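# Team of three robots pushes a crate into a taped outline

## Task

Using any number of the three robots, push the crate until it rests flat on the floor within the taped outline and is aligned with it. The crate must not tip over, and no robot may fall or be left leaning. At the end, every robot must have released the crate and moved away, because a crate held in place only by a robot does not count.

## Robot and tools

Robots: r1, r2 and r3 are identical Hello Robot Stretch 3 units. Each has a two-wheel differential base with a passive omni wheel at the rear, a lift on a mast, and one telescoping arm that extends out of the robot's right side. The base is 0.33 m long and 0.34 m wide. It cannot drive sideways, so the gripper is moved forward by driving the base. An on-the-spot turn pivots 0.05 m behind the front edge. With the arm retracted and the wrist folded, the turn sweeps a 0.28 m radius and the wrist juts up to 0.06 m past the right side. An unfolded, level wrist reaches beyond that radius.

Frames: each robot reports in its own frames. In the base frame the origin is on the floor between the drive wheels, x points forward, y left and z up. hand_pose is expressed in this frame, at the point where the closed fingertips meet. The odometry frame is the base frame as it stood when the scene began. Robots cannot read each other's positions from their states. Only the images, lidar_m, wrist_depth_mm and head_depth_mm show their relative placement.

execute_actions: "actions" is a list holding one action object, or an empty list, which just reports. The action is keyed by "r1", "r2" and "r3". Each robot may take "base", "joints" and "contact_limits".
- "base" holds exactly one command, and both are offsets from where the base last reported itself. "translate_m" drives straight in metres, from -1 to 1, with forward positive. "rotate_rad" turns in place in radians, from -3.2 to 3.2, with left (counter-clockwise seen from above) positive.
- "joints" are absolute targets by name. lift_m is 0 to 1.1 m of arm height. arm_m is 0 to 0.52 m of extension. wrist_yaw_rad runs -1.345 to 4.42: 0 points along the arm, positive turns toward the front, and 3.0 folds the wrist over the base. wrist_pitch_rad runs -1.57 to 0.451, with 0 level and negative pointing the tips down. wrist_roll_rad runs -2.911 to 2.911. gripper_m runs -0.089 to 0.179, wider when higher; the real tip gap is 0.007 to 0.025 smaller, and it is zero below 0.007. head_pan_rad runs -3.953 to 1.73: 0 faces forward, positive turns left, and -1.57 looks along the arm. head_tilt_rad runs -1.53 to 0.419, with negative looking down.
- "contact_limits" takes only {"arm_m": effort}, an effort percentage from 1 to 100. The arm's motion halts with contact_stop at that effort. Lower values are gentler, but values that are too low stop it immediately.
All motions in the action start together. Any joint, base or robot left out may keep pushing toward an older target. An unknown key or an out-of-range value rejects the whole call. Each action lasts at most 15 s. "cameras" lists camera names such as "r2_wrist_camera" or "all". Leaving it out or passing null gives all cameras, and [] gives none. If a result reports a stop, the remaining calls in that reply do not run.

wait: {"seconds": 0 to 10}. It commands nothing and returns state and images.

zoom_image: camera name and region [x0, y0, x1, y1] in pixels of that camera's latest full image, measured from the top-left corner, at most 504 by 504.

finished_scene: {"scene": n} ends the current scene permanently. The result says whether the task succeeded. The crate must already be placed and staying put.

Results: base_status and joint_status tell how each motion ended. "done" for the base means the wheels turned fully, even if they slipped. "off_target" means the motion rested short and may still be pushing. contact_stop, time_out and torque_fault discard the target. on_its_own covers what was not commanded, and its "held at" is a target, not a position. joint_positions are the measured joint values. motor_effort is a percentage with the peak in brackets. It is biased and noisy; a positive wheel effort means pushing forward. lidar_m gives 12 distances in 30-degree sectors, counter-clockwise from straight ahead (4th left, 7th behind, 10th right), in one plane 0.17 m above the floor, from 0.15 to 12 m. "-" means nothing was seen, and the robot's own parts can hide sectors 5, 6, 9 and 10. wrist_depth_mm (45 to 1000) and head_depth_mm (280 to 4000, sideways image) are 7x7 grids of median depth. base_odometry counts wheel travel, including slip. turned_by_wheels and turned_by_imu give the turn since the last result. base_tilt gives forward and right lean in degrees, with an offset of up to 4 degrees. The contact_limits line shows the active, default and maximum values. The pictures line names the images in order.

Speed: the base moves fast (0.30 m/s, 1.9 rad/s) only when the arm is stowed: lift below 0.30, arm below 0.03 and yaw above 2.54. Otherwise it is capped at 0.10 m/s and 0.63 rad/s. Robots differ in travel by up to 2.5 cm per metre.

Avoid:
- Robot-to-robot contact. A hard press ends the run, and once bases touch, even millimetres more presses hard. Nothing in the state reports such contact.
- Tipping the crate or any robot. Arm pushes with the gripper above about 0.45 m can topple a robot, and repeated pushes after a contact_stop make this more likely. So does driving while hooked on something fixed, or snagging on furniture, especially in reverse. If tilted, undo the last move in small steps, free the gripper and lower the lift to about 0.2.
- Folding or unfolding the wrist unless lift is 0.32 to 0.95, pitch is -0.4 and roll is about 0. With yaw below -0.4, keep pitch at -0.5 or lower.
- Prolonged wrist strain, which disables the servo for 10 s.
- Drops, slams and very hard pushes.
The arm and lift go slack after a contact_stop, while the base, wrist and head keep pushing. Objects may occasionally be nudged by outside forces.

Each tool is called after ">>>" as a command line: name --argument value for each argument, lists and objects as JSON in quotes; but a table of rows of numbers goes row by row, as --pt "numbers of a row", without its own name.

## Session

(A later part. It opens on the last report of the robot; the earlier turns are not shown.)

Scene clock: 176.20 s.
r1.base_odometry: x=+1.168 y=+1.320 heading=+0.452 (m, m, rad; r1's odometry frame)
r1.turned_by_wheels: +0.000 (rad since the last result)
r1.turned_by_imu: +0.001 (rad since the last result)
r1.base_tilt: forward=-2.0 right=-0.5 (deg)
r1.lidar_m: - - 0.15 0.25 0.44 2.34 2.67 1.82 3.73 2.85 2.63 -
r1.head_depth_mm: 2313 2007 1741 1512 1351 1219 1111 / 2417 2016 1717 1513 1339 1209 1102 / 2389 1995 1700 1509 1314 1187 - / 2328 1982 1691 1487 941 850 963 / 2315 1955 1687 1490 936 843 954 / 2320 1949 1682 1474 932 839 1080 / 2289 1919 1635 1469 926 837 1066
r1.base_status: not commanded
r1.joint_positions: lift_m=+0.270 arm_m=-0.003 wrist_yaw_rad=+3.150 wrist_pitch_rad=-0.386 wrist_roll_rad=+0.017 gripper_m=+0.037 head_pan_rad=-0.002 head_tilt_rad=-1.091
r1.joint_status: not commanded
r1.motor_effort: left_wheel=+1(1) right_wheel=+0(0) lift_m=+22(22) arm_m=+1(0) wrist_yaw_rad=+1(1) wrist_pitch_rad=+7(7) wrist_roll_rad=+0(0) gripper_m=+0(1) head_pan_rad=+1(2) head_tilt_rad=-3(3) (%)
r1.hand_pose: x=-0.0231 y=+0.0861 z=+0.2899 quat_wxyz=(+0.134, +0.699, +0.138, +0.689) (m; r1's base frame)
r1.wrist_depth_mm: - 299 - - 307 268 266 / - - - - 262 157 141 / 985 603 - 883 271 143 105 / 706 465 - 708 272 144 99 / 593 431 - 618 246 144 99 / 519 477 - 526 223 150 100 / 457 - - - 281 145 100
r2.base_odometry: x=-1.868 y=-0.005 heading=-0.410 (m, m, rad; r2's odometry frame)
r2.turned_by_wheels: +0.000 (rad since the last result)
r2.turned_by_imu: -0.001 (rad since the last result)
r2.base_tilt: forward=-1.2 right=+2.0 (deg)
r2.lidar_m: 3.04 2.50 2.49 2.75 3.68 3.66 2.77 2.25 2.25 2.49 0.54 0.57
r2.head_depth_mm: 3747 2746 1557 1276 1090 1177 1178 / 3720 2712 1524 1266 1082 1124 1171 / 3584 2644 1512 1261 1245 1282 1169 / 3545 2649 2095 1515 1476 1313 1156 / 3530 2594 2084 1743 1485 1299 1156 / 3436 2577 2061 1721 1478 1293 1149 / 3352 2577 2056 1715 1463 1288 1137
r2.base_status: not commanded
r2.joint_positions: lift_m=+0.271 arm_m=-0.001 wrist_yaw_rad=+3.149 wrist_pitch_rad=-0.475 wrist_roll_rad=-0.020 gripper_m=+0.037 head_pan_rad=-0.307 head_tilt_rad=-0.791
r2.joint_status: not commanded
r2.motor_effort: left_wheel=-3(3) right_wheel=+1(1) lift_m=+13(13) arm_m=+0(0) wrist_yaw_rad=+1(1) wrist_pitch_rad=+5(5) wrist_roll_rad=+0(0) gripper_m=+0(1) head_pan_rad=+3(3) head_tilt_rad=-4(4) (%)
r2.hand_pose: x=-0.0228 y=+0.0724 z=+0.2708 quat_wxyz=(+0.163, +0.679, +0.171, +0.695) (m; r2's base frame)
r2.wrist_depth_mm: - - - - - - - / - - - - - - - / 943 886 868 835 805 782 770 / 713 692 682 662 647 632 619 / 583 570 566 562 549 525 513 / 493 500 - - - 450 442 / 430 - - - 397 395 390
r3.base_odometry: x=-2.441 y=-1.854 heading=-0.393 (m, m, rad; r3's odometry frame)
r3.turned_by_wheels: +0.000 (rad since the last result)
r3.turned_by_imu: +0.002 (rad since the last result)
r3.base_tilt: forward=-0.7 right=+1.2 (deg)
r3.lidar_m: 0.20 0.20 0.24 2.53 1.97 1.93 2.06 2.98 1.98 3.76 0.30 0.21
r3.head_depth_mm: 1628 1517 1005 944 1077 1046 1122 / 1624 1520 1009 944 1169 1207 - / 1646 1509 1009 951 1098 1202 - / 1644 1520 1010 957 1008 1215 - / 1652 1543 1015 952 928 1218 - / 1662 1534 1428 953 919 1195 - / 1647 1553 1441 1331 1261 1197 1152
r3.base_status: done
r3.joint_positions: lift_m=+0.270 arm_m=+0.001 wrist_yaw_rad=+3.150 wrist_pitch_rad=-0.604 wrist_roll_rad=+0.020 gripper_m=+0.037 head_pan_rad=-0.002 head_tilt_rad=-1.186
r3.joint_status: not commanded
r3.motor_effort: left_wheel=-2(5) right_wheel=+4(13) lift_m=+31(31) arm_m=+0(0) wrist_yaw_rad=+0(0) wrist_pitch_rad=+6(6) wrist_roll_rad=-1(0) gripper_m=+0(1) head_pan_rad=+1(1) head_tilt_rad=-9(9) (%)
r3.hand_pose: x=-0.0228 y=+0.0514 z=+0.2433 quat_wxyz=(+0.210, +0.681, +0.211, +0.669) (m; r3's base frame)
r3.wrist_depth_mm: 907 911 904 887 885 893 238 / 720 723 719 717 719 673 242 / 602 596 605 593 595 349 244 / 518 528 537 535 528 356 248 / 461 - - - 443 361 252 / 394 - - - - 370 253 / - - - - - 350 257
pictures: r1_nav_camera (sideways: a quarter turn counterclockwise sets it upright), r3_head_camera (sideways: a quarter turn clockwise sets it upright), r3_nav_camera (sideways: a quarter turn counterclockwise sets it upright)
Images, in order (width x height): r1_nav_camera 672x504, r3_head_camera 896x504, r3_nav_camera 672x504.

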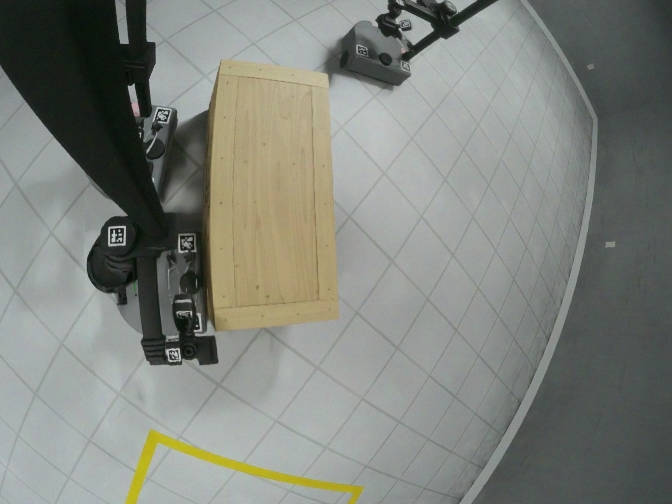

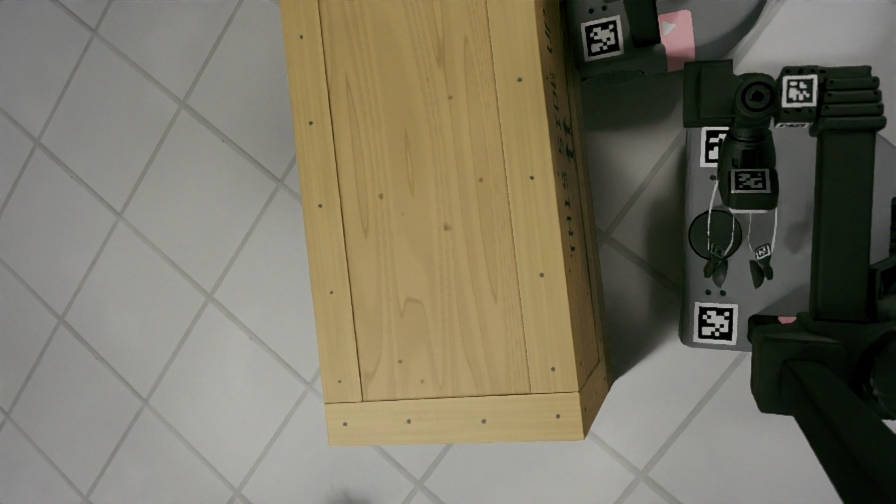

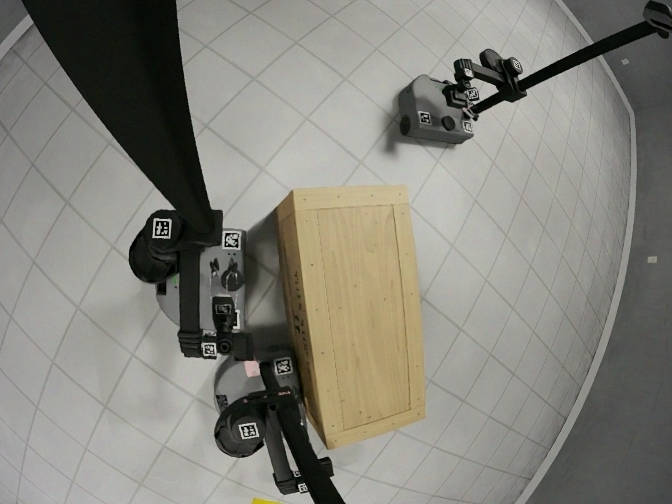

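>>> execute_actions --actions '[{"r3":{"base":{"rotate_rad":0.11}}}]' --cameras '[]'

>>> execute_actions --actions '[{"r3":{"base":{"translate_m":0.135}}}]' --cameras '[]'

>>> execute_actions --actions '[{"r3":{"base":{"translate_m":0.08}},"r1":{"base":{"translate_m":0.2}}}]' --cameras '["r3_nav_camera","r3_head_camera","r1_nav_camera"]'

Scene clock: 183.97 s.
r1.base_odometry: x=+1.168 y=+1.320 heading=+0.452 (m, m, rad; r1's odometry frame)
r1.turned_by_wheels: +0.000 (rad since the last result)
r1.turned_by_imu: +0.001 (rad since the last result)
r1.base_tilt: forward=-2.0 right=-0.4 (deg)
r1.lidar_m: - - 0.15 0.25 0.43 2.34 2.67 1.83 3.73 2.85 2.63 -
r1.head_depth_mm: 2313 2031 1729 1515 1348 1221 1105 / 2383 1992 1721 1521 1347 1218 1103 / 2358 1986 1702 1505 1315 1188 - / 2333 1975 1700 1490 939 849 960 / 2312 1956 1683 1486 937 843 957 / 2303 1924 1687 1476 933 838 1073 / 2280 1935 1669 1462 925 837 1067
r1.base_status: not commanded
r1.joint_positions: lift_m=+0.270 arm_m=-0.003 wrist_yaw_rad=+3.150 wrist_pitch_rad=-0.386 wrist_roll_rad=+0.017 gripper_m=+0.037 head_pan_rad=-0.002 head_tilt_rad=-1.091
r1.joint_status: not commanded
r1.motor_effort: left_wheel=+1(2) right_wheel=+0(0) lift_m=+22(22) arm_m=+1(0) wrist_yaw_rad=+0(0) wrist_pitch_rad=+7(7) wrist_roll_rad=+0(0) gripper_m=-1(0) head_pan_rad=+1(1) head_tilt_rad=-5(4) (%)
r1.hand_pose: x=-0.0231 y=+0.0861 z=+0.2899 quat_wxyz=(+0.134, +0.699, +0.138, +0.689) (m; r1's base frame)
r1.wrist_depth_mm: - - - - 308 266 265 / - - - - 261 156 141 / - 621 - 918 271 143 105 / 698 457 - 723 274 144 99 / 571 415 - 618 245 145 99 / 509 452 - 537 222 150 100 / 454 - - - 278 145 100
r2.base_odometry: x=-1.868 y=-0.005 heading=-0.410 (m, m, rad; r2's odometry frame)
r2.turned_by_wheels: +0.000 (rad since the last result)
r2.turned_by_imu: -0.001 (rad since the last result)
r2.base_tilt: forward=-1.2 right=+1.9 (deg)
r2.lidar_m: 3.04 2.51 2.49 2.74 3.68 3.66 2.76 2.24 2.25 2.48 0.54 0.56
r2.head_depth_mm: 3733 2729 1563 1279 1091 1174 1171 / 3661 2703 1527 1269 1084 1125 1170 / 3642 2678 1512 1266 1248 1288 1164 / 3537 2643 2100 1507 1476 1312 1161 / 3478 2609 2072 1742 1482 1304 1153 / 3420 2583 2059 1725 1483 1291 1147 / 3374 2551 2053 1704 1470 1279 1145
r2.base_status: not commanded
r2.joint_positions: lift_m=+0.271 arm_m=-0.001 wrist_yaw_rad=+3.149 wrist_pitch_rad=-0.475 wrist_roll_rad=-0.020 gripper_m=+0.037 head_pan_rad=-0.307 head_tilt_rad=-0.791
r2.joint_status: not commanded
r2.motor_effort: left_wheel=-2(3) right_wheel=+2(1) lift_m=+13(13) arm_m=+0(0) wrist_yaw_rad=+1(1) wrist_pitch_rad=+6(5) wrist_roll_rad=+0(0) gripper_m=+0(0) head_pan_rad=+3(3) head_tilt_rad=-4(4) (%)
r2.hand_pose: x=-0.0228 y=+0.0724 z=+0.2708 quat_wxyz=(+0.163, +0.679, +0.171, +0.695) (m; r2's base frame)
r2.wrist_depth_mm: - - - - - - - / - - - - - - - / 938 891 874 848 802 784 763 / 718 691 687 664 649 632 616 / 588 573 559 564 548 527 511 / 493 503 - - - 452 444 / 433 - - - 399 392 390
r3.base_odometry: x=-2.441 y=-1.854 heading=-0.283 (m, m, rad; r3's odometry frame)
r3.turned_by_wheels: +0.110 (rad since the last result)
r3.turned_by_imu: +0.108 (rad since the last result)
r3.base_tilt: forward=-0.7 right=+1.2 (deg)
r3.lidar_m: 0.19 0.20 0.27 2.35 1.95 1.94 2.16 1.98 1.99 0.30 0.29 0.21
r3.head_depth_mm: 1624 1511 1000 943 1025 1041 1122 / 1626 1519 1002 950 1023 1201 - / 1636 1518 1008 949 1016 1210 - / 1639 1522 1013 950 1019 1218 - / 1660 1526 1016 957 1021 1213 - / 1660 1526 1425 963 1228 1203 - / 1668 1533 1442 1350 1275 1198 1157
r3.base_status: done
r3.joint_positions: lift_m=+0.270 arm_m=+0.001 wrist_yaw_rad=+3.150 wrist_pitch_rad=-0.604 wrist_roll_rad=+0.020 gripper_m=+0.037 head_pan_rad=-0.002 head_tilt_rad=-1.186
r3.joint_status: not commanded
r3.motor_effort: left_wheel=-1(8) right_wheel=+4(13) lift_m=+30(31) arm_m=+0(0) wrist_yaw_rad=+0(0) wrist_pitch_rad=+6(6) wrist_roll_rad=+0(1) gripper_m=+0(1) head_pan_rad=+1(1) head_tilt_rad=-9(9) (%)
r3.hand_pose: x=-0.0228 y=+0.0514 z=+0.2433 quat_wxyz=(+0.210, +0.681, +0.211, +0.669) (m; r3's base frame)
r3.wrist_depth_mm: 896 902 904 890 887 872 264 / 725 724 725 715 723 707 261 / 601 598 604 601 591 593 265 / 519 533 537 535 522 396 264 / 463 - - - 444 396 264 / 389 - - - - 376 259 / - - - - - 347 261
pictures: none
No camera images: the call's "cameras" was empty. Leave "cameras" out to get every camera's image.

Scene clock: 186.27 s.
r1.base_odometry: x=+1.168 y=+1.320 heading=+0.452 (m, m, rad; r1's odometry frame)
r1.turned_by_wheels: +0.000 (rad since the last result)
r1.turned_by_imu: +0.001 (rad since the last result)
r1.base_tilt: forward=-2.0 right=-0.4 (deg)
r1.lidar_m: - - 0.15 0.25 2.35 2.34 2.68 1.82 3.73 2.86 2.63 -
r1.head_depth_mm: 2310 2009 1759 1512 1355 1221 1112 / 2400 1993 1729 1507 1355 1217 1102 / 2388 1970 1705 1505 1308 1192 - / 2312 1978 1692 1482 943 850 959 / 2306 1951 1687 1484 933 845 958 / 2286 1929 1680 1470 932 843 1078 / 2259 1938 1661 1465 924 836 950
r1.base_status: not commanded
r1.joint_positions: lift_m=+0.270 arm_m=-0.003 wrist_yaw_rad=+3.150 wrist_pitch_rad=-0.386 wrist_roll_rad=+0.017 gripper_m=+0.037 head_pan_rad=-0.002 head_tilt_rad=-1.091
r1.joint_status: not commanded
r1.motor_effort: left_wheel=+0(0) right_wheel=+0(0) lift_m=+21(22) arm_m=+1(1) wrist_yaw_rad=+1(1) wrist_pitch_rad=+7(7) wrist_roll_rad=+0(0) gripper_m=+0(0) head_pan_rad=+1(2) head_tilt_rad=-4(3) (%)
r1.hand_pose: x=-0.0231 y=+0.0861 z=+0.2899 quat_wxyz=(+0.134, +0.699, +0.138, +0.689) (m; r1's base frame)
r1.wrist_depth_mm: - - - 334 307 269 268 / - - - 524 260 157 142 / 987 999 - 615 271 143 105 / 766 712 - 463 275 144 99 / 616 604 - 418 246 145 99 / 510 518 - 464 223 149 99 / 452 - - - 282 145 100
r2.base_odometry: x=-1.868 y=-0.005 heading=-0.410 (m, m, rad; r2's odometry frame)
r2.turned_by_wheels: +0.000 (rad since the last result)
r2.turned_by_imu: +0.000 (rad since the last result)
r2.base_tilt: forward=-1.2 right=+1.9 (deg)
r2.lidar_m: 3.03 2.50 2.49 2.75 3.69 3.66 2.76 2.25 2.25 2.49 0.54 0.57
r2.head_depth_mm: 3790 2761 1561 1273 1090 1177 1181 / 3664 2689 1515 1268 1087 1127 1173 / 3598 2653 1507 1258 1244 1289 1166 / 3561 2644 2101 1521 1483 1312 1160 / 3510 2615 2090 1739 1483 1292 1153 / 3431 2574 2053 1722 1481 1290 1150 / 3374 2549 2040 1705 1466 1285 1138
r2.base_status: not commanded
r2.joint_positions: lift_m=+0.271 arm_m=-0.001 wrist_yaw_rad=+3.149 wrist_pitch_rad=-0.475 wrist_roll_rad=-0.020 gripper_m=+0.037 head_pan_rad=-0.307 head_tilt_rad=-0.791
r2.joint_status: not commanded
r2.motor_effort: left_wheel=-2(2) right_wheel=+1(2) lift_m=+13(13) arm_m=+0(0) wrist_yaw_rad=+1(1) wrist_pitch_rad=+5(4) wrist_roll_rad=+0(0) gripper_m=+0(1) head_pan_rad=+3(3) head_tilt_rad=-3(4) (%)
r2.hand_pose: x=-0.0228 y=+0.0724 z=+0.2708 quat_wxyz=(+0.163, +0.679, +0.171, +0.695) (m; r2's base frame)
r2.wrist_depth_mm: - - - - - - - / - - - - - - - / 928 903 865 834 809 784 775 / 711 704 684 662 644 635 612 / 580 571 564 553 551 526 515 / 491 501 - - - 449 442 / 433 - - - 397 394 388
r3.base_odometry: x=-2.311 y=-1.891 heading=-0.283 (m, m, rad; r3's odometry frame)
r3.turned_by_wheels: +0.000 (rad since the last result)
r3.turned_by_imu: +0.000 (rad since the last result)
r3.base_tilt: forward=-0.7 right=+1.3 (deg)
r3.lidar_m: - - 0.15 0.20 2.05 2.04 2.28 2.08 2.12 0.28 0.15 -
r3.head_depth_mm: 1630 1510 1407 942 888 1022 1015 / 1638 1512 1410 945 895 858 - / 1649 1522 1421 945 893 862 - / 1646 1526 1428 948 894 861 - / 1658 1536 1431 952 901 868 - / 1656 1537 1431 963 897 1178 - / 1656 1546 1433 1351 1272 1196 1152
r3.base_status: done
r3.joint_positions: lift_m=+0.270 arm_m=+0.001 wrist_yaw_rad=+3.150 wrist_pitch_rad=-0.604 wrist_roll_rad=+0.020 gripper_m=+0.037 head_pan_rad=-0.002 head_tilt_rad=-1.186
r3.joint_status: not commanded
r3.motor_effort: left_wheel=-1(8) right_wheel=+5(14) lift_m=+31(31) arm_m=+0(0) wrist_yaw_rad=+0(1) wrist_pitch_rad=+6(6) wrist_roll_rad=-1(1) gripper_m=-1(0) head_pan_rad=+1(1) head_tilt_rad=-9(9) (%)
r3.hand_pose: x=-0.0228 y=+0.0514 z=+0.2433 quat_wxyz=(+0.210, +0.681, +0.211, +0.669) (m; r3's base frame)
r3.wrist_depth_mm: 906 914 892 879 837 151 100 / 736 720 731 716 658 154 100 / 608 602 608 594 311 154 100 / 517 533 532 534 276 153 99 / 462 - - - 242 153 101 / 391 - - - - 153 101 / - - - - - 142 101
pictures: none
No camera images: the call's "cameras" was empty. Leave "cameras" out to get every camera's image.

Scene clock: 189.17 s.
r1.base_odometry: x=+1.347 y=+1.407 heading=+0.453 (m, m, rad; r1's odometry frame)
r1.turned_by_wheels: +0.001 (rad since the last result)
r1.turned_by_imu: +0.001 (rad since the last result)
r1.base_tilt: forward=-2.0 right=-0.4 (deg)
r1.lidar_m: - - 0.15 0.21 2.35 2.35 2.69 1.83 3.73 2.85 2.70 -
r1.head_depth_mm: 2319 2020 1739 1519 1359 1226 1113 / 2366 1998 1728 1511 1349 1209 1100 / 2385 1986 1722 1501 1316 1187 - / 2359 1961 1699 1487 941 849 797 / 2337 1938 1689 1485 937 849 794 / 2304 1942 1686 1480 932 844 820 / 2308 1907 1666 1472 932 838 952
r1.base_status: translate_m off_target (by the wheels' count: +0.1996 of +0.2000)
r1.joint_positions: lift_m=+0.270 arm_m=-0.003 wrist_yaw_rad=+3.150 wrist_pitch_rad=-0.386 wrist_roll_rad=+0.017 gripper_m=+0.037 head_pan_rad=-0.002 head_tilt_rad=-1.090
r1.joint_status: not commanded
r1.on_its_own: left_wheel is at rest, and its effort (+51) is outside its rest range (-18 to +18); right_wheel is at rest, and its effort (+39) is outside its rest range (-18 to +18)
r1.motor_effort: left_wheel=+51(65) right_wheel=+39(71) lift_m=+22(23) arm_m=+0(1) wrist_yaw_rad=+0(2) wrist_pitch_rad=+7(7) wrist_roll_rad=+0(0) gripper_m=+0(0) head_pan_rad=+1(1) head_tilt_rad=-4(3) (%)
r1.hand_pose: x=-0.0231 y=+0.0861 z=+0.2899 quat_wxyz=(+0.134, +0.699, +0.138, +0.689) (m; r1's base frame)
r1.wrist_depth_mm: - - - 334 302 268 269 / - - - 503 233 146 142 / - 972 - 606 234 126 99 / 763 711 - 465 243 127 87 / 612 588 - 422 218 127 87 / 506 508 - 457 196 128 88 / 462 - - - 252 128 88
r2.base_odometry: x=-1.868 y=-0.005 heading=-0.410 (m, m, rad; r2's odometry frame)
r2.turned_by_wheels: +0.000 (rad since the last result)
r2.turned_by_imu: -0.001 (rad since the last result)
r2.base_tilt: forward=-1.1 right=+2.0 (deg)
r2.lidar_m: 3.01 2.50 2.49 2.75 3.67 3.65 2.77 2.24 2.25 2.48 0.54 0.56
r2.head_depth_mm: 3730 2772 1543 1273 1092 1174 1179 / 3681 2704 1532 1273 1083 1125 1175 / 3593 2655 1515 1265 1246 1292 1167 / 3522 2649 2100 1517 1478 1307 1161 / 3492 2597 2084 1739 1489 1293 1154 / 3426 2547 2048 1718 1469 1297 1152 / 3388 2530 2052 1712 1463 1284 1139
r2.base_status: not commanded
r2.joint_positions: lift_m=+0.271 arm_m=-0.001 wrist_yaw_rad=+3.149 wrist_pitch_rad=-0.475 wrist_roll_rad=-0.020 gripper_m=+0.037 head_pan_rad=-0.307 head_tilt_rad=-0.791
r2.joint_status: not commanded
r2.motor_effort: left_wheel=-3(3) right_wheel=+2(2) lift_m=+13(13) arm_m=+0(0) wrist_yaw_rad=+1(1) wrist_pitch_rad=+5(5) wrist_roll_rad=+0(0) gripper_m=+0(1) head_pan_rad=+3(3) head_tilt_rad=-4(4) (%)
r2.hand_pose: x=-0.0228 y=+0.0724 z=+0.2708 quat_wxyz=(+0.163, +0.679, +0.171, +0.695) (m; r2's base frame)
r2.wrist_depth_mm: - - - - - - - / - - - - - - - / 941 900 875 837 811 785 755 / 722 692 677 659 648 629 620 / 583 575 562 565 549 526 514 / 492 502 - - - 449 442 / 433 - - - 400 392 388
r3.base_odometry: x=-2.234 y=-1.913 heading=-0.282 (m, m, rad; r3's odometry frame)
r3.turned_by_wheels: +0.001 (rad since the last result)
r3.turned_by_imu: +0.031 (rad since the last result)
r3.base_tilt: forward=-0.7 right=+1.2 (deg)
r3.lidar_m: - - 0.15 0.20 2.05 2.05 2.31 2.08 0.30 0.22 0.15 -
r3.head_depth_mm: 1611 1503 1411 944 887 1025 1004 / 1618 1510 1414 944 888 861 - / 1628 1522 1417 945 893 859 - / 1635 1531 1423 953 898 863 - / 1659 1524 1431 954 897 865 - / 1651 1531 1438 960 899 1180 - / 1654 1526 1422 1345 1266 1204 1155
r3.base_status: translate_m off_target (by the wheels' count: +0.0798 of +0.0800)
r3.joint_positions: lift_m=+0.270 arm_m=+0.001 wrist_yaw_rad=+3.150 wrist_pitch_rad=-0.604 wrist_roll_rad=+0.020 gripper_m=+0.037 head_pan_rad=+0.001 head_tilt_rad=-1.191
r3.joint_status: not commanded
r3.on_its_own: left_wheel is at rest, and its effort (+41) is outside its rest range (-18 to +18)
r3.motor_effort: left_wheel=+41(78) right_wheel=+2(100) lift_m=+30(34) arm_m=+0(0) wrist_yaw_rad=+0(2) wrist_pitch_rad=+6(7) wrist_roll_rad=+0(0) gripper_m=-1(0) head_pan_rad=-1(1) head_tilt_rad=-5(10) (%)
r3.hand_pose: x=-0.0228 y=+0.0514 z=+0.2433 quat_wxyz=(+0.210, +0.681, +0.211, +0.669) (m; r3's base frame)
r3.wrist_depth_mm: 903 906 907 897 854 145 93 / 732 713 709 717 652 145 92 / 611 602 598 594 307 145 92 / 519 529 538 533 265 143 91 / 465 - - - 229 141 93 / - - - - - 141 92 / - - - - - 130 92
pictures: r1_nav_camera (sideways: a quarter turn counterclockwise sets it upright), r3_head_camera (sideways: a quarter turn clockwise sets it upright), r3_nav_camera (sideways: a quarter turn counterclockwise sets it upright)
Images, in order (width x height): r1_nav_camera 672x504, r3_head_camera 896x504, r3_nav_camera 672x504.

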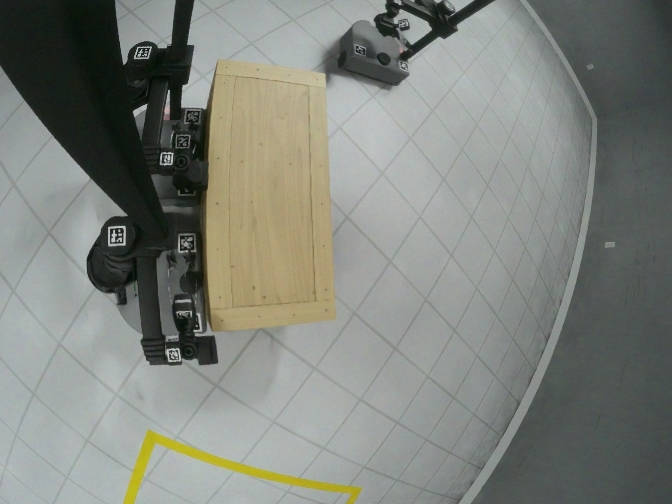

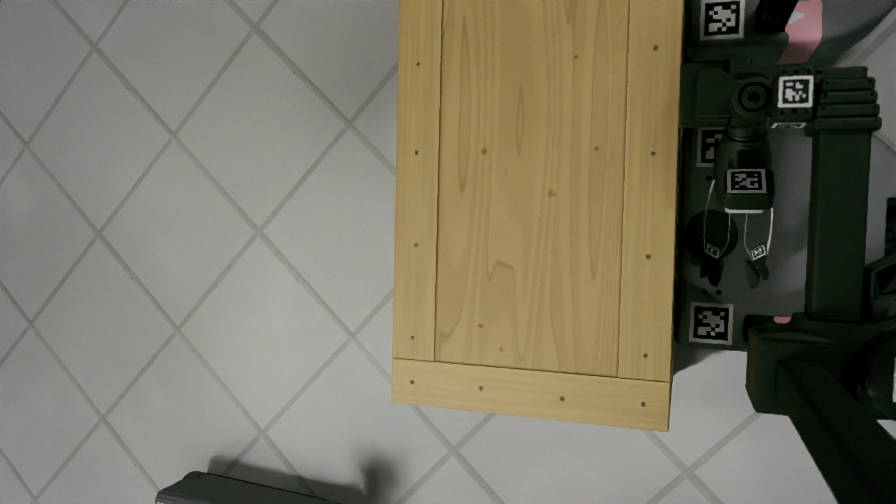

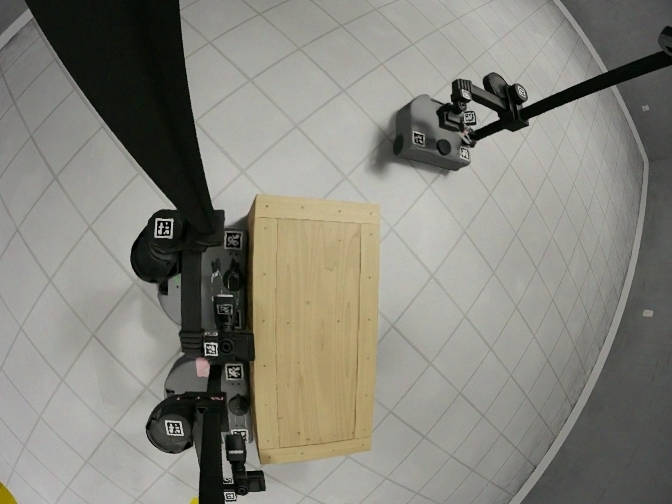

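>>> execute_actions --actions '[{"r3":{"base":{"translate_m":-0.9}},"r1":{"base":{"translate_m":-0.3}}}]' --cameras '[]'

>>> execute_actions --actions '[{"r3":{"base":{"rotate_rad":3.05},"joints":{"head_pan_rad":-3.14,"head_tilt_rad":-1.0}},"r1":{"base":{"rotate_rad":3.0},"joints":{"head_pan_rad":-3.14,"head_tilt_rad":-1.0}}}]' --cameras '["r3_nav_camera","r3_head_camera","r1_nav_camera"]'

Scene clock: 210.73 s.
r1.base_odometry: x=+1.077 y=+1.276 heading=+0.453 (m, m, rad; r1's odometry frame)
r1.turned_by_wheels: +0.000 (rad since the last result)
r1.turned_by_imu: +0.002 (rad since the last result)
r1.base_tilt: forward=-2.0 right=-0.5 (deg)
r1.lidar_m: 0.35 0.37 0.50 2.51 2.14 0.72 2.43 1.58 3.53 3.11 2.64 0.36
r1.head_depth_mm: 2446 2018 1740 1521 1360 1220 1105 / 2420 1987 1716 1504 1343 1214 1099 / 2352 1980 1713 1478 1315 1204 - / 2343 1973 1696 1052 988 1201 1134 / 2321 1948 1678 1045 983 1194 1124 / 2301 1943 1656 1041 975 1188 1110 / 2277 1925 1672 1030 978 1183 1078
r1.base_status: done
r1.joint_positions: lift_m=+0.270 arm_m=-0.003 wrist_yaw_rad=+3.150 wrist_pitch_rad=-0.386 wrist_roll_rad=+0.017 gripper_m=+0.037 head_pan_rad=-0.002 head_tilt_rad=-1.090
r1.joint_status: not commanded
r1.motor_effort: left_wheel=+1(37) right_wheel=+0(31) lift_m=+21(22) arm_m=+1(0) wrist_yaw_rad=+1(0) wrist_pitch_rad=+7(7) wrist_roll_rad=+0(0) gripper_m=+1(0) head_pan_rad=+1(2) head_tilt_rad=-4(4) (%)
r1.hand_pose: x=-0.0231 y=+0.0861 z=+0.2899 quat_wxyz=(+0.134, +0.699, +0.138, +0.689) (m; r1's base frame)
r1.wrist_depth_mm: - - - - - 640 437 / - - - - - 647 440 / 899 982 - 985 - 644 441 / 691 758 - 752 747 642 445 / 607 621 - 631 648 595 449 / 513 503 - 518 531 538 447 / 457 - - - 429 448 425
r2.base_odometry: x=-1.868 y=-0.005 heading=-0.410 (m, m, rad; r2's odometry frame)
r2.turned_by_wheels: +0.000 (rad since the last result)
r2.turned_by_imu: -0.002 (rad since the last result)
r2.base_tilt: forward=-1.1 right=+1.8 (deg)
r2.lidar_m: 3.06 2.50 2.49 2.75 3.68 3.65 2.76 2.25 2.25 2.49 0.54 0.56
r2.head_depth_mm: 3770 2754 2147 1277 1091 1171 1181 / 3713 2696 1562 1269 1085 1123 1175 / 3658 2642 1510 1265 1244 1294 1166 / 3569 2606 2105 1511 1480 1313 1159 / 3527 2587 2090 1747 1490 1300 1155 / 3398 2589 2071 1723 1474 1289 1146 / 3354 2529 2051 1700 1471 1286 1140
r2.base_status: not commanded
r2.joint_positions: lift_m=+0.271 arm_m=-0.001 wrist_yaw_rad=+3.149 wrist_pitch_rad=-0.475 wrist_roll_rad=-0.020 gripper_m=+0.037 head_pan_rad=-0.307 head_tilt_rad=-0.791
r2.joint_status: not commanded
r2.motor_effort: left_wheel=-3(2) right_wheel=+1(1) lift_m=+13(13) arm_m=+0(0) wrist_yaw_rad=+1(1) wrist_pitch_rad=+5(5) wrist_roll_rad=+0(0) gripper_m=+0(1) head_pan_rad=+3(3) head_tilt_rad=-3(4) (%)
r2.hand_pose: x=-0.0228 y=+0.0724 z=+0.2708 quat_wxyz=(+0.163, +0.679, +0.171, +0.695) (m; r2's base frame)
r2.wrist_depth_mm: - - - - - - - / - - - - - - - / 923 896 873 841 812 791 757 / 709 702 683 658 648 625 615 / 580 568 561 562 546 522 516 / 490 504 - - - 451 440 / 434 - - - 396 395 387
r3.base_odometry: x=-3.099 y=-1.663 heading=-0.282 (m, m, rad; r3's odometry frame)
r3.turned_by_wheels: +0.000 (rad since the last result)
r3.turned_by_imu: -0.004 (rad since the last result)
r3.base_tilt: forward=-0.7 right=+1.2 (deg)
r3.lidar_m: 0.95 1.80 2.98 1.64 1.39 1.38 1.55 2.56 1.51 3.91 3.38 0.60
r3.head_depth_mm: 1167 1340 1239 1183 1251 1179 1122 / 1161 1364 1409 1328 1253 1207 - / 1175 1364 1421 1334 1255 1212 - / 1175 1366 1418 1332 1254 1216 - / 1182 1428 1432 1348 1264 1212 - / 1649 1528 1427 1350 1270 1199 - / 1663 1530 1434 1336 1275 1199 1153
r3.base_status: done
r3.joint_positions: lift_m=+0.270 arm_m=+0.001 wrist_yaw_rad=+3.150 wrist_pitch_rad=-0.604 wrist_roll_rad=+0.020 gripper_m=+0.037 head_pan_rad=+0.001 head_tilt_rad=-1.191
r3.joint_status: not commanded
r3.motor_effort: left_wheel=+1(26) right_wheel=+1(10) lift_m=+30(30) arm_m=+0(0) wrist_yaw_rad=+1(0) wrist_pitch_rad=+6(6) wrist_roll_rad=-1(0) gripper_m=+0(0) head_pan_rad=-1(1) head_tilt_rad=-6(6) (%)
r3.hand_pose: x=-0.0228 y=+0.0514 z=+0.2433 quat_wxyz=(+0.210, +0.681, +0.211, +0.669) (m; r3's base frame)
r3.wrist_depth_mm: 919 890 899 872 884 887 871 / 724 729 715 724 710 708 708 / 604 602 600 605 593 586 589 / 519 529 536 537 514 512 507 / 461 - - - 445 445 446 / - - - - - 396 395 / - - - - - 357 355
pictures: none
No camera images: the call's "cameras" was empty. Leave "cameras" out to get every camera's image.

Scene clock: 213.77 s.
r1.base_odometry: x=+1.077 y=+1.276 heading=-2.831 (m, m, rad; r1's odometry frame)
r1.turned_by_wheels: +3.000 (rad since the last result)
r1.turned_by_imu: +3.008 (rad since the last result)
r1.base_tilt: forward=-2.0 right=-0.4 (deg)
r1.lidar_m: 2.27 1.58 1.59 3.45 2.68 2.63 0.35 0.36 0.44 2.80 2.17 0.61
r1.head_depth_mm: 2402 2314 1895 1610 1407 1263 1082 / 2576 2298 1883 1617 1394 1237 1071 / 2678 2274 1866 1594 1396 1267 - / 2787 2222 1850 1559 1011 - - / 2843 2207 1835 1116 971 1192 - / 2795 2201 1826 1104 967 1159 - / 2754 2203 1809 1092 961 1145 1079
r1.base_status: done
r1.joint_positions: lift_m=+0.270 arm_m=-0.003 wrist_yaw_rad=+3.150 wrist_pitch_rad=-0.386 wrist_roll_rad=+0.017 gripper_m=+0.037 head_pan_rad=-3.133 head_tilt_rad=-1.001
r1.joint_status: all done
r1.motor_effort: left_wheel=-1(5) right_wheel=+3(13) lift_m=+21(22) arm_m=+0(0) wrist_yaw_rad=+0(0) wrist_pitch_rad=+7(7) wrist_roll_rad=+0(0) gripper_m=+0(0) head_pan_rad=-2(32) head_tilt_rad=+0(10) (%)
r1.hand_pose: x=-0.0231 y=+0.0860 z=+0.2899 quat_wxyz=(+0.134, +0.699, +0.138, +0.689) (m; r1's base frame)
r1.wrist_depth_mm: - - - - - - - / - - - - - - - / - - - 982 - - 992 / 759 754 - 735 750 775 763 / 617 604 - 612 636 601 615 / 513 522 - 535 526 515 532 / 453 - - - 436 441 442
r2.base_odometry: x=-1.868 y=-0.005 heading=-0.410 (m, m, rad; r2's odometry frame)
r2.turned_by_wheels: +0.000 (rad since the last result)
r2.turned_by_imu: -0.001 (rad since the last result)
r2.base_tilt: forward=-1.1 right=+1.7 (deg)
r2.lidar_m: 3.05 2.50 2.49 2.75 3.68 3.65 2.77 2.25 2.25 2.49 0.54 0.56
r2.head_depth_mm: 3777 2740 1784 1275 1091 1178 1177 / 3722 2680 1568 1267 1082 1122 1170 / 3595 2648 1507 1261 1243 1288 1166 / 3557 2602 2102 1505 1481 1309 1159 / 3503 2604 2083 1737 1488 1299 1153 / 3370 2570 2067 1730 1477 1288 1149 / 3357 2553 2052 1709 1466 1288 1144
r2.base_status: not commanded
r2.joint_positions: lift_m=+0.271 arm_m=-0.001 wrist_yaw_rad=+3.149 wrist_pitch_rad=-0.475 wrist_roll_rad=-0.020 gripper_m=+0.037 head_pan_rad=-0.307 head_tilt_rad=-0.791
r2.joint_status: not commanded
r2.motor_effort: left_wheel=-2(3) right_wheel=+1(2) lift_m=+13(13) arm_m=+0(0) wrist_yaw_rad=+1(1) wrist_pitch_rad=+5(5) wrist_roll_rad=+0(0) gripper_m=-1(0) head_pan_rad=+3(3) head_tilt_rad=-4(4) (%)
r2.hand_pose: x=-0.0228 y=+0.0724 z=+0.2708 quat_wxyz=(+0.163, +0.679, +0.171, +0.695) (m; r2's base frame)
r2.wrist_depth_mm: - - - - - - - / - - - - - - - / 942 886 866 842 819 783 764 / 714 696 677 657 648 628 609 / 583 568 559 559 551 524 517 / 490 503 - - - 446 443 / 436 - - - 398 396 386
r3.base_odometry: x=-3.099 y=-1.663 heading=+2.768 (m, m, rad; r3's odometry frame)
r3.turned_by_wheels: +3.050 (rad since the last result)
r3.turned_by_imu: +2.995 (rad since the last result)
r3.base_tilt: forward=-0.7 right=+1.2 (deg)
r3.lidar_m: 1.48 2.22 1.51 3.71 3.42 0.72 0.95 0.97 3.87 1.77 1.40 1.38
r3.head_depth_mm: 2090 1306 1025 1251 1325 1213 1089 / 2084 1302 1396 1324 1326 - - / 2087 1309 1419 1459 1326 - - / 2120 1313 1422 1466 1324 - - / 2112 1311 1400 1455 1326 1240 - / 2121 1371 1555 1472 1330 1226 1130 / 2126 1819 1651 1469 1327 1214 1125
r3.base_status: done
r3.joint_positions: lift_m=+0.270 arm_m=+0.001 wrist_yaw_rad=+3.150 wrist_pitch_rad=-0.604 wrist_roll_rad=+0.020 gripper_m=+0.037 head_pan_rad=-3.133 head_tilt_rad=-1.001
r3.joint_status: all done
r3.motor_effort: left_wheel=-1(9) right_wheel=+4(15) lift_m=+30(30) arm_m=-1(0) wrist_yaw_rad=+0(0) wrist_pitch_rad=+6(6) wrist_roll_rad=-1(1) gripper_m=+0(1) head_pan_rad=-5(57) head_tilt_rad=+0(22) (%)
r3.hand_pose: x=-0.0228 y=+0.0514 z=+0.2433 quat_wxyz=(+0.210, +0.681, +0.211, +0.669) (m; r3's base frame)
r3.wrist_depth_mm: 902 910 895 897 891 866 867 / 658 716 718 718 717 710 708 / 601 597 604 595 595 590 591 / 515 532 540 530 517 508 507 / 464 - - - 446 449 441 / 393 - - - - 396 395 / - - - - - 358 358
pictures: r1_nav_camera (sideways: a quarter turn counterclockwise sets it upright), r3_head_camera (sideways: a quarter turn clockwise sets it upright), r3_nav_camera (sideways: a quarter turn counterclockwise sets it upright)
Images, in order (width x height): r1_nav_camera 672x504, r3_head_camera 896x504, r3_nav_camera 672x504.

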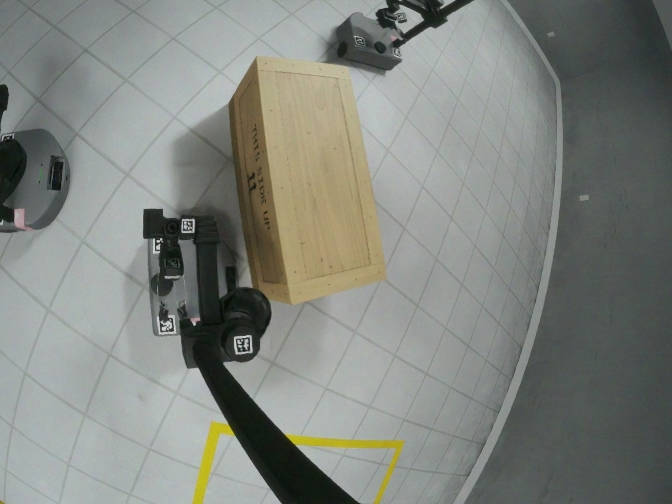

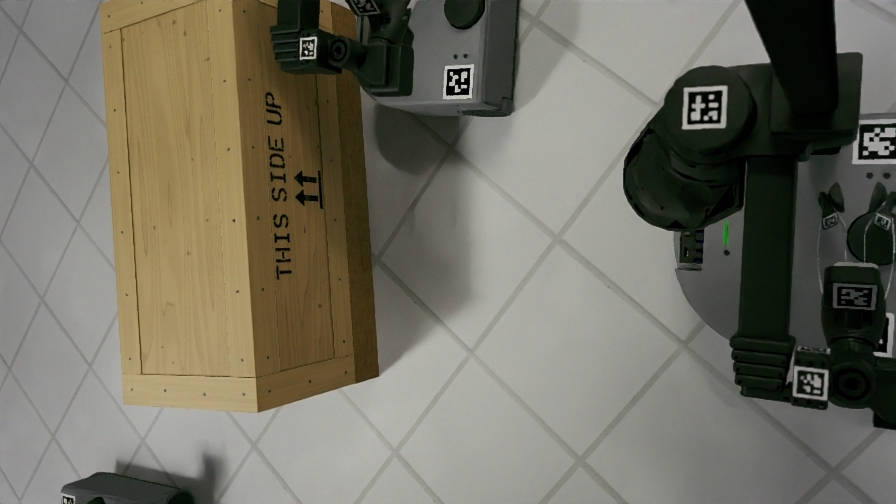

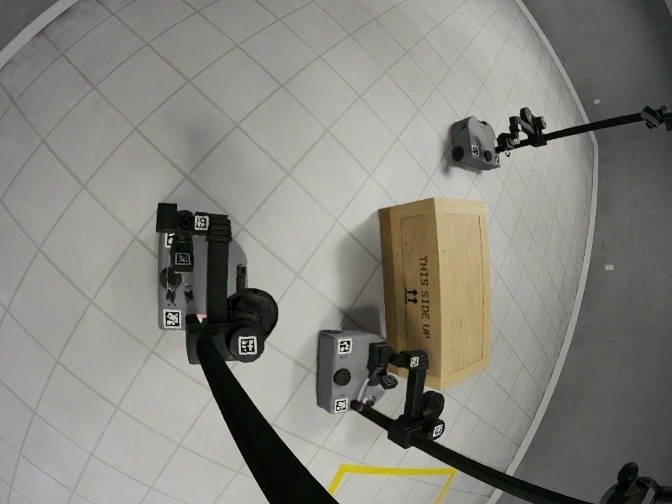

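>>> execute_actions --actions '[{"r3":{"base":{"translate_m":-0.62}},"r1":{"base":{"translate_m":-0.25}}}]' --cameras '["r3_nav_camera","r3_head_camera","r1_nav_camera"]'

Scene clock: 219.13 s.
r1.base_odometry: x=+1.315 y=+1.352 heading=-2.832 (m, m, rad; r1's odometry frame)
r1.turned_by_wheels: -0.001 (rad since the last result)
r1.turned_by_imu: +0.117 (rad since the last result)
r1.base_tilt: forward=-1.9 right=-0.4 (deg)
r1.lidar_m: 2.49 1.62 3.56 3.07 2.55 2.54 0.28 0.29 0.38 0.27 0.42 2.22
r1.head_depth_mm: 2417 2348 1892 1629 1406 1253 1074 / 2621 2339 1899 1604 1400 1242 1083 / 2737 2310 1869 1593 1389 1276 - / 2905 2279 1877 1595 1016 913 - / 2845 2255 1862 1581 975 915 - / 2834 2232 1827 1570 969 998 - / 2788 2192 1831 1558 967 984 949
r1.base_status: translate_m off_target (by the wheels' count: -0.2494 of -0.2500)
r1.joint_positions: lift_m=+0.270 arm_m=-0.003 wrist_yaw_rad=+3.151 wrist_pitch_rad=-0.386 wrist_roll_rad=+0.017 gripper_m=+0.037 head_pan_rad=-3.136 head_tilt_rad=-0.995
r1.joint_status: not commanded
r1.on_its_own: left_wheel is at rest, and its effort (-62) is outside its rest range (-18 to +18); right_wheel is at rest, and its effort (-64) is outside its rest range (-18 to +18)
r1.motor_effort: left_wheel=-62(72) right_wheel=-64(74) lift_m=+22(22) arm_m=+1(1) wrist_yaw_rad=-2(6) wrist_pitch_rad=+7(8) wrist_roll_rad=+0(0) gripper_m=+0(1) head_pan_rad=-1(2) head_tilt_rad=-2(4) (%)
r1.hand_pose: x=-0.0235 y=+0.0860 z=+0.2898 quat_wxyz=(+0.134, +0.699, +0.138, +0.689) (m; r1's base frame)
r1.wrist_depth_mm: - - - - - - - / - - - - - - - / 991 990 - - 984 976 - / 739 770 - 738 756 770 785 / 611 589 - 608 639 612 626 / 519 516 - 531 544 512 528 / 454 - - - 450 448 450
r2.base_odometry: x=-1.868 y=-0.005 heading=-0.410 (m, m, rad; r2's odometry frame)
r2.turned_by_wheels: +0.000 (rad since the last result)
r2.turned_by_imu: -0.001 (rad since the last result)
r2.base_tilt: forward=-1.1 right=+1.8 (deg)
r2.lidar_m: 3.03 2.50 2.49 2.75 3.68 3.65 2.76 2.24 2.25 2.48 0.54 0.57
r2.head_depth_mm: 3726 1552 1763 1273 1089 1176 1175 / 3665 2695 1516 1265 1086 1123 1174 / 3636 2686 1508 1264 1242 1285 1168 / 3575 2652 2093 1490 1472 1302 1163 / 3534 2608 2080 1728 1490 1302 1150 / 3434 2597 2069 1731 1483 1295 1149 / 3340 2553 2034 1716 1471 1281 1139
r2.base_status: not commanded
r2.joint_positions: lift_m=+0.271 arm_m=-0.001 wrist_yaw_rad=+3.149 wrist_pitch_rad=-0.475 wrist_roll_rad=-0.020 gripper_m=+0.037 head_pan_rad=-0.307 head_tilt_rad=-0.791
r2.joint_status: not commanded
r2.motor_effort: left_wheel=-3(2) right_wheel=+1(1) lift_m=+13(13) arm_m=+0(0) wrist_yaw_rad=+1(1) wrist_pitch_rad=+5(5) wrist_roll_rad=+0(0) gripper_m=-1(1) head_pan_rad=+3(3) head_tilt_rad=-4(4) (%)
r2.hand_pose: x=-0.0228 y=+0.0724 z=+0.2708 quat_wxyz=(+0.163, +0.679, +0.171, +0.695) (m; r2's base frame)
r2.wrist_depth_mm: - - - - - - - / - - - - - - - / 936 906 871 849 816 791 767 / 712 698 685 658 651 631 616 / 583 569 568 556 552 521 512 / 493 499 - - - 450 443 / 429 - - - 398 391 387
r3.base_odometry: x=-2.522 y=-1.889 heading=+2.768 (m, m, rad; r3's odometry frame)
r3.turned_by_wheels: +0.000 (rad since the last result)
r3.turned_by_imu: -0.003 (rad since the last result)
r3.base_tilt: forward=-0.7 right=+1.2 (deg)
r3.lidar_m: 2.01 3.01 1.83 0.40 0.40 0.37 0.34 0.34 0.43 2.42 1.90 1.88
r3.head_depth_mm: 2076 1811 1604 1035 978 1055 1088 / 2111 1823 1618 1038 977 - - / 2119 1832 1634 1034 983 - - / 2102 1845 1632 1046 978 - - / 2111 1857 1645 1046 973 1220 - / 2120 1856 1650 1050 973 1216 1128 / 2129 1859 1632 1077 974 1225 1125
r3.base_status: done
r3.joint_positions: lift_m=+0.270 arm_m=+0.001 wrist_yaw_rad=+3.150 wrist_pitch_rad=-0.604 wrist_roll_rad=+0.020 gripper_m=+0.037 head_pan_rad=-3.133 head_tilt_rad=-1.000
r3.joint_status: not commanded
r3.motor_effort: left_wheel=-1(10) right_wheel=+4(8) lift_m=+31(31) arm_m=-1(0) wrist_yaw_rad=+0(0) wrist_pitch_rad=+6(6) wrist_roll_rad=-1(1) gripper_m=-1(1) head_pan_rad=-4(5) head_tilt_rad=+0(0) (%)
r3.hand_pose: x=-0.0228 y=+0.0514 z=+0.2433 quat_wxyz=(+0.210, +0.681, +0.211, +0.669) (m; r3's base frame)
r3.wrist_depth_mm: 416 825 533 885 896 864 867 / 400 426 424 682 713 713 704 / 391 378 378 580 592 595 587 / 395 467 408 527 514 511 507 / 379 - - - 446 443 444 / 346 - - - - 393 394 / - - - - - 356 357
pictures: r1_nav_camera (sideways: a quarter turn counterclockwise sets it upright), r3_head_camera (sideways: a quarter turn clockwise sets it upright), r3_nav_camera (sideways: a quarter turn counterclockwise sets it upright)
Images, in order (width x height): r1_nav_camera 672x504, r3_head_camera 896x504, r3_nav_camera 672x504.

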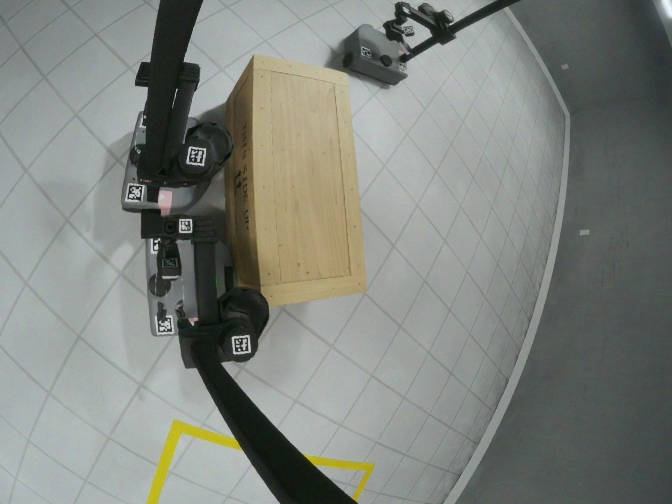

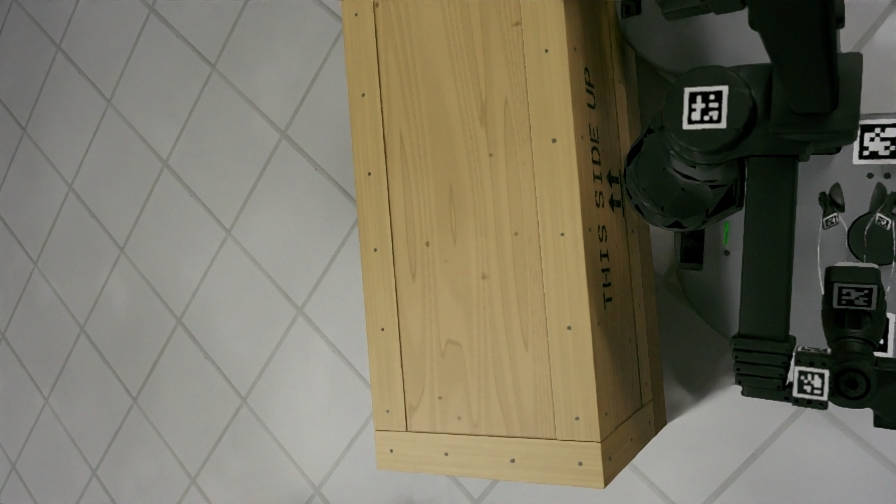

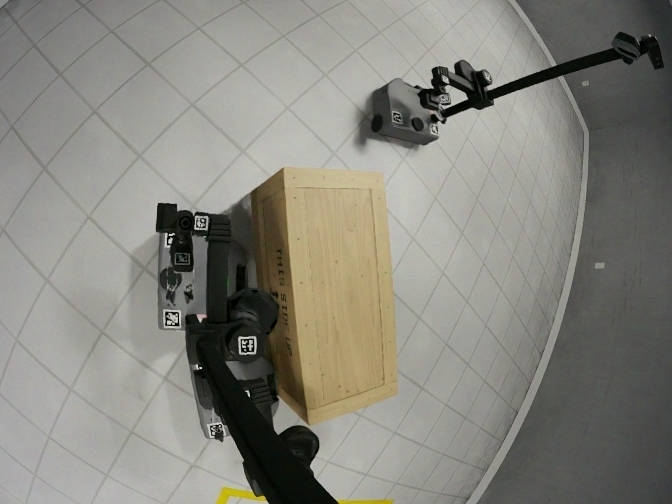

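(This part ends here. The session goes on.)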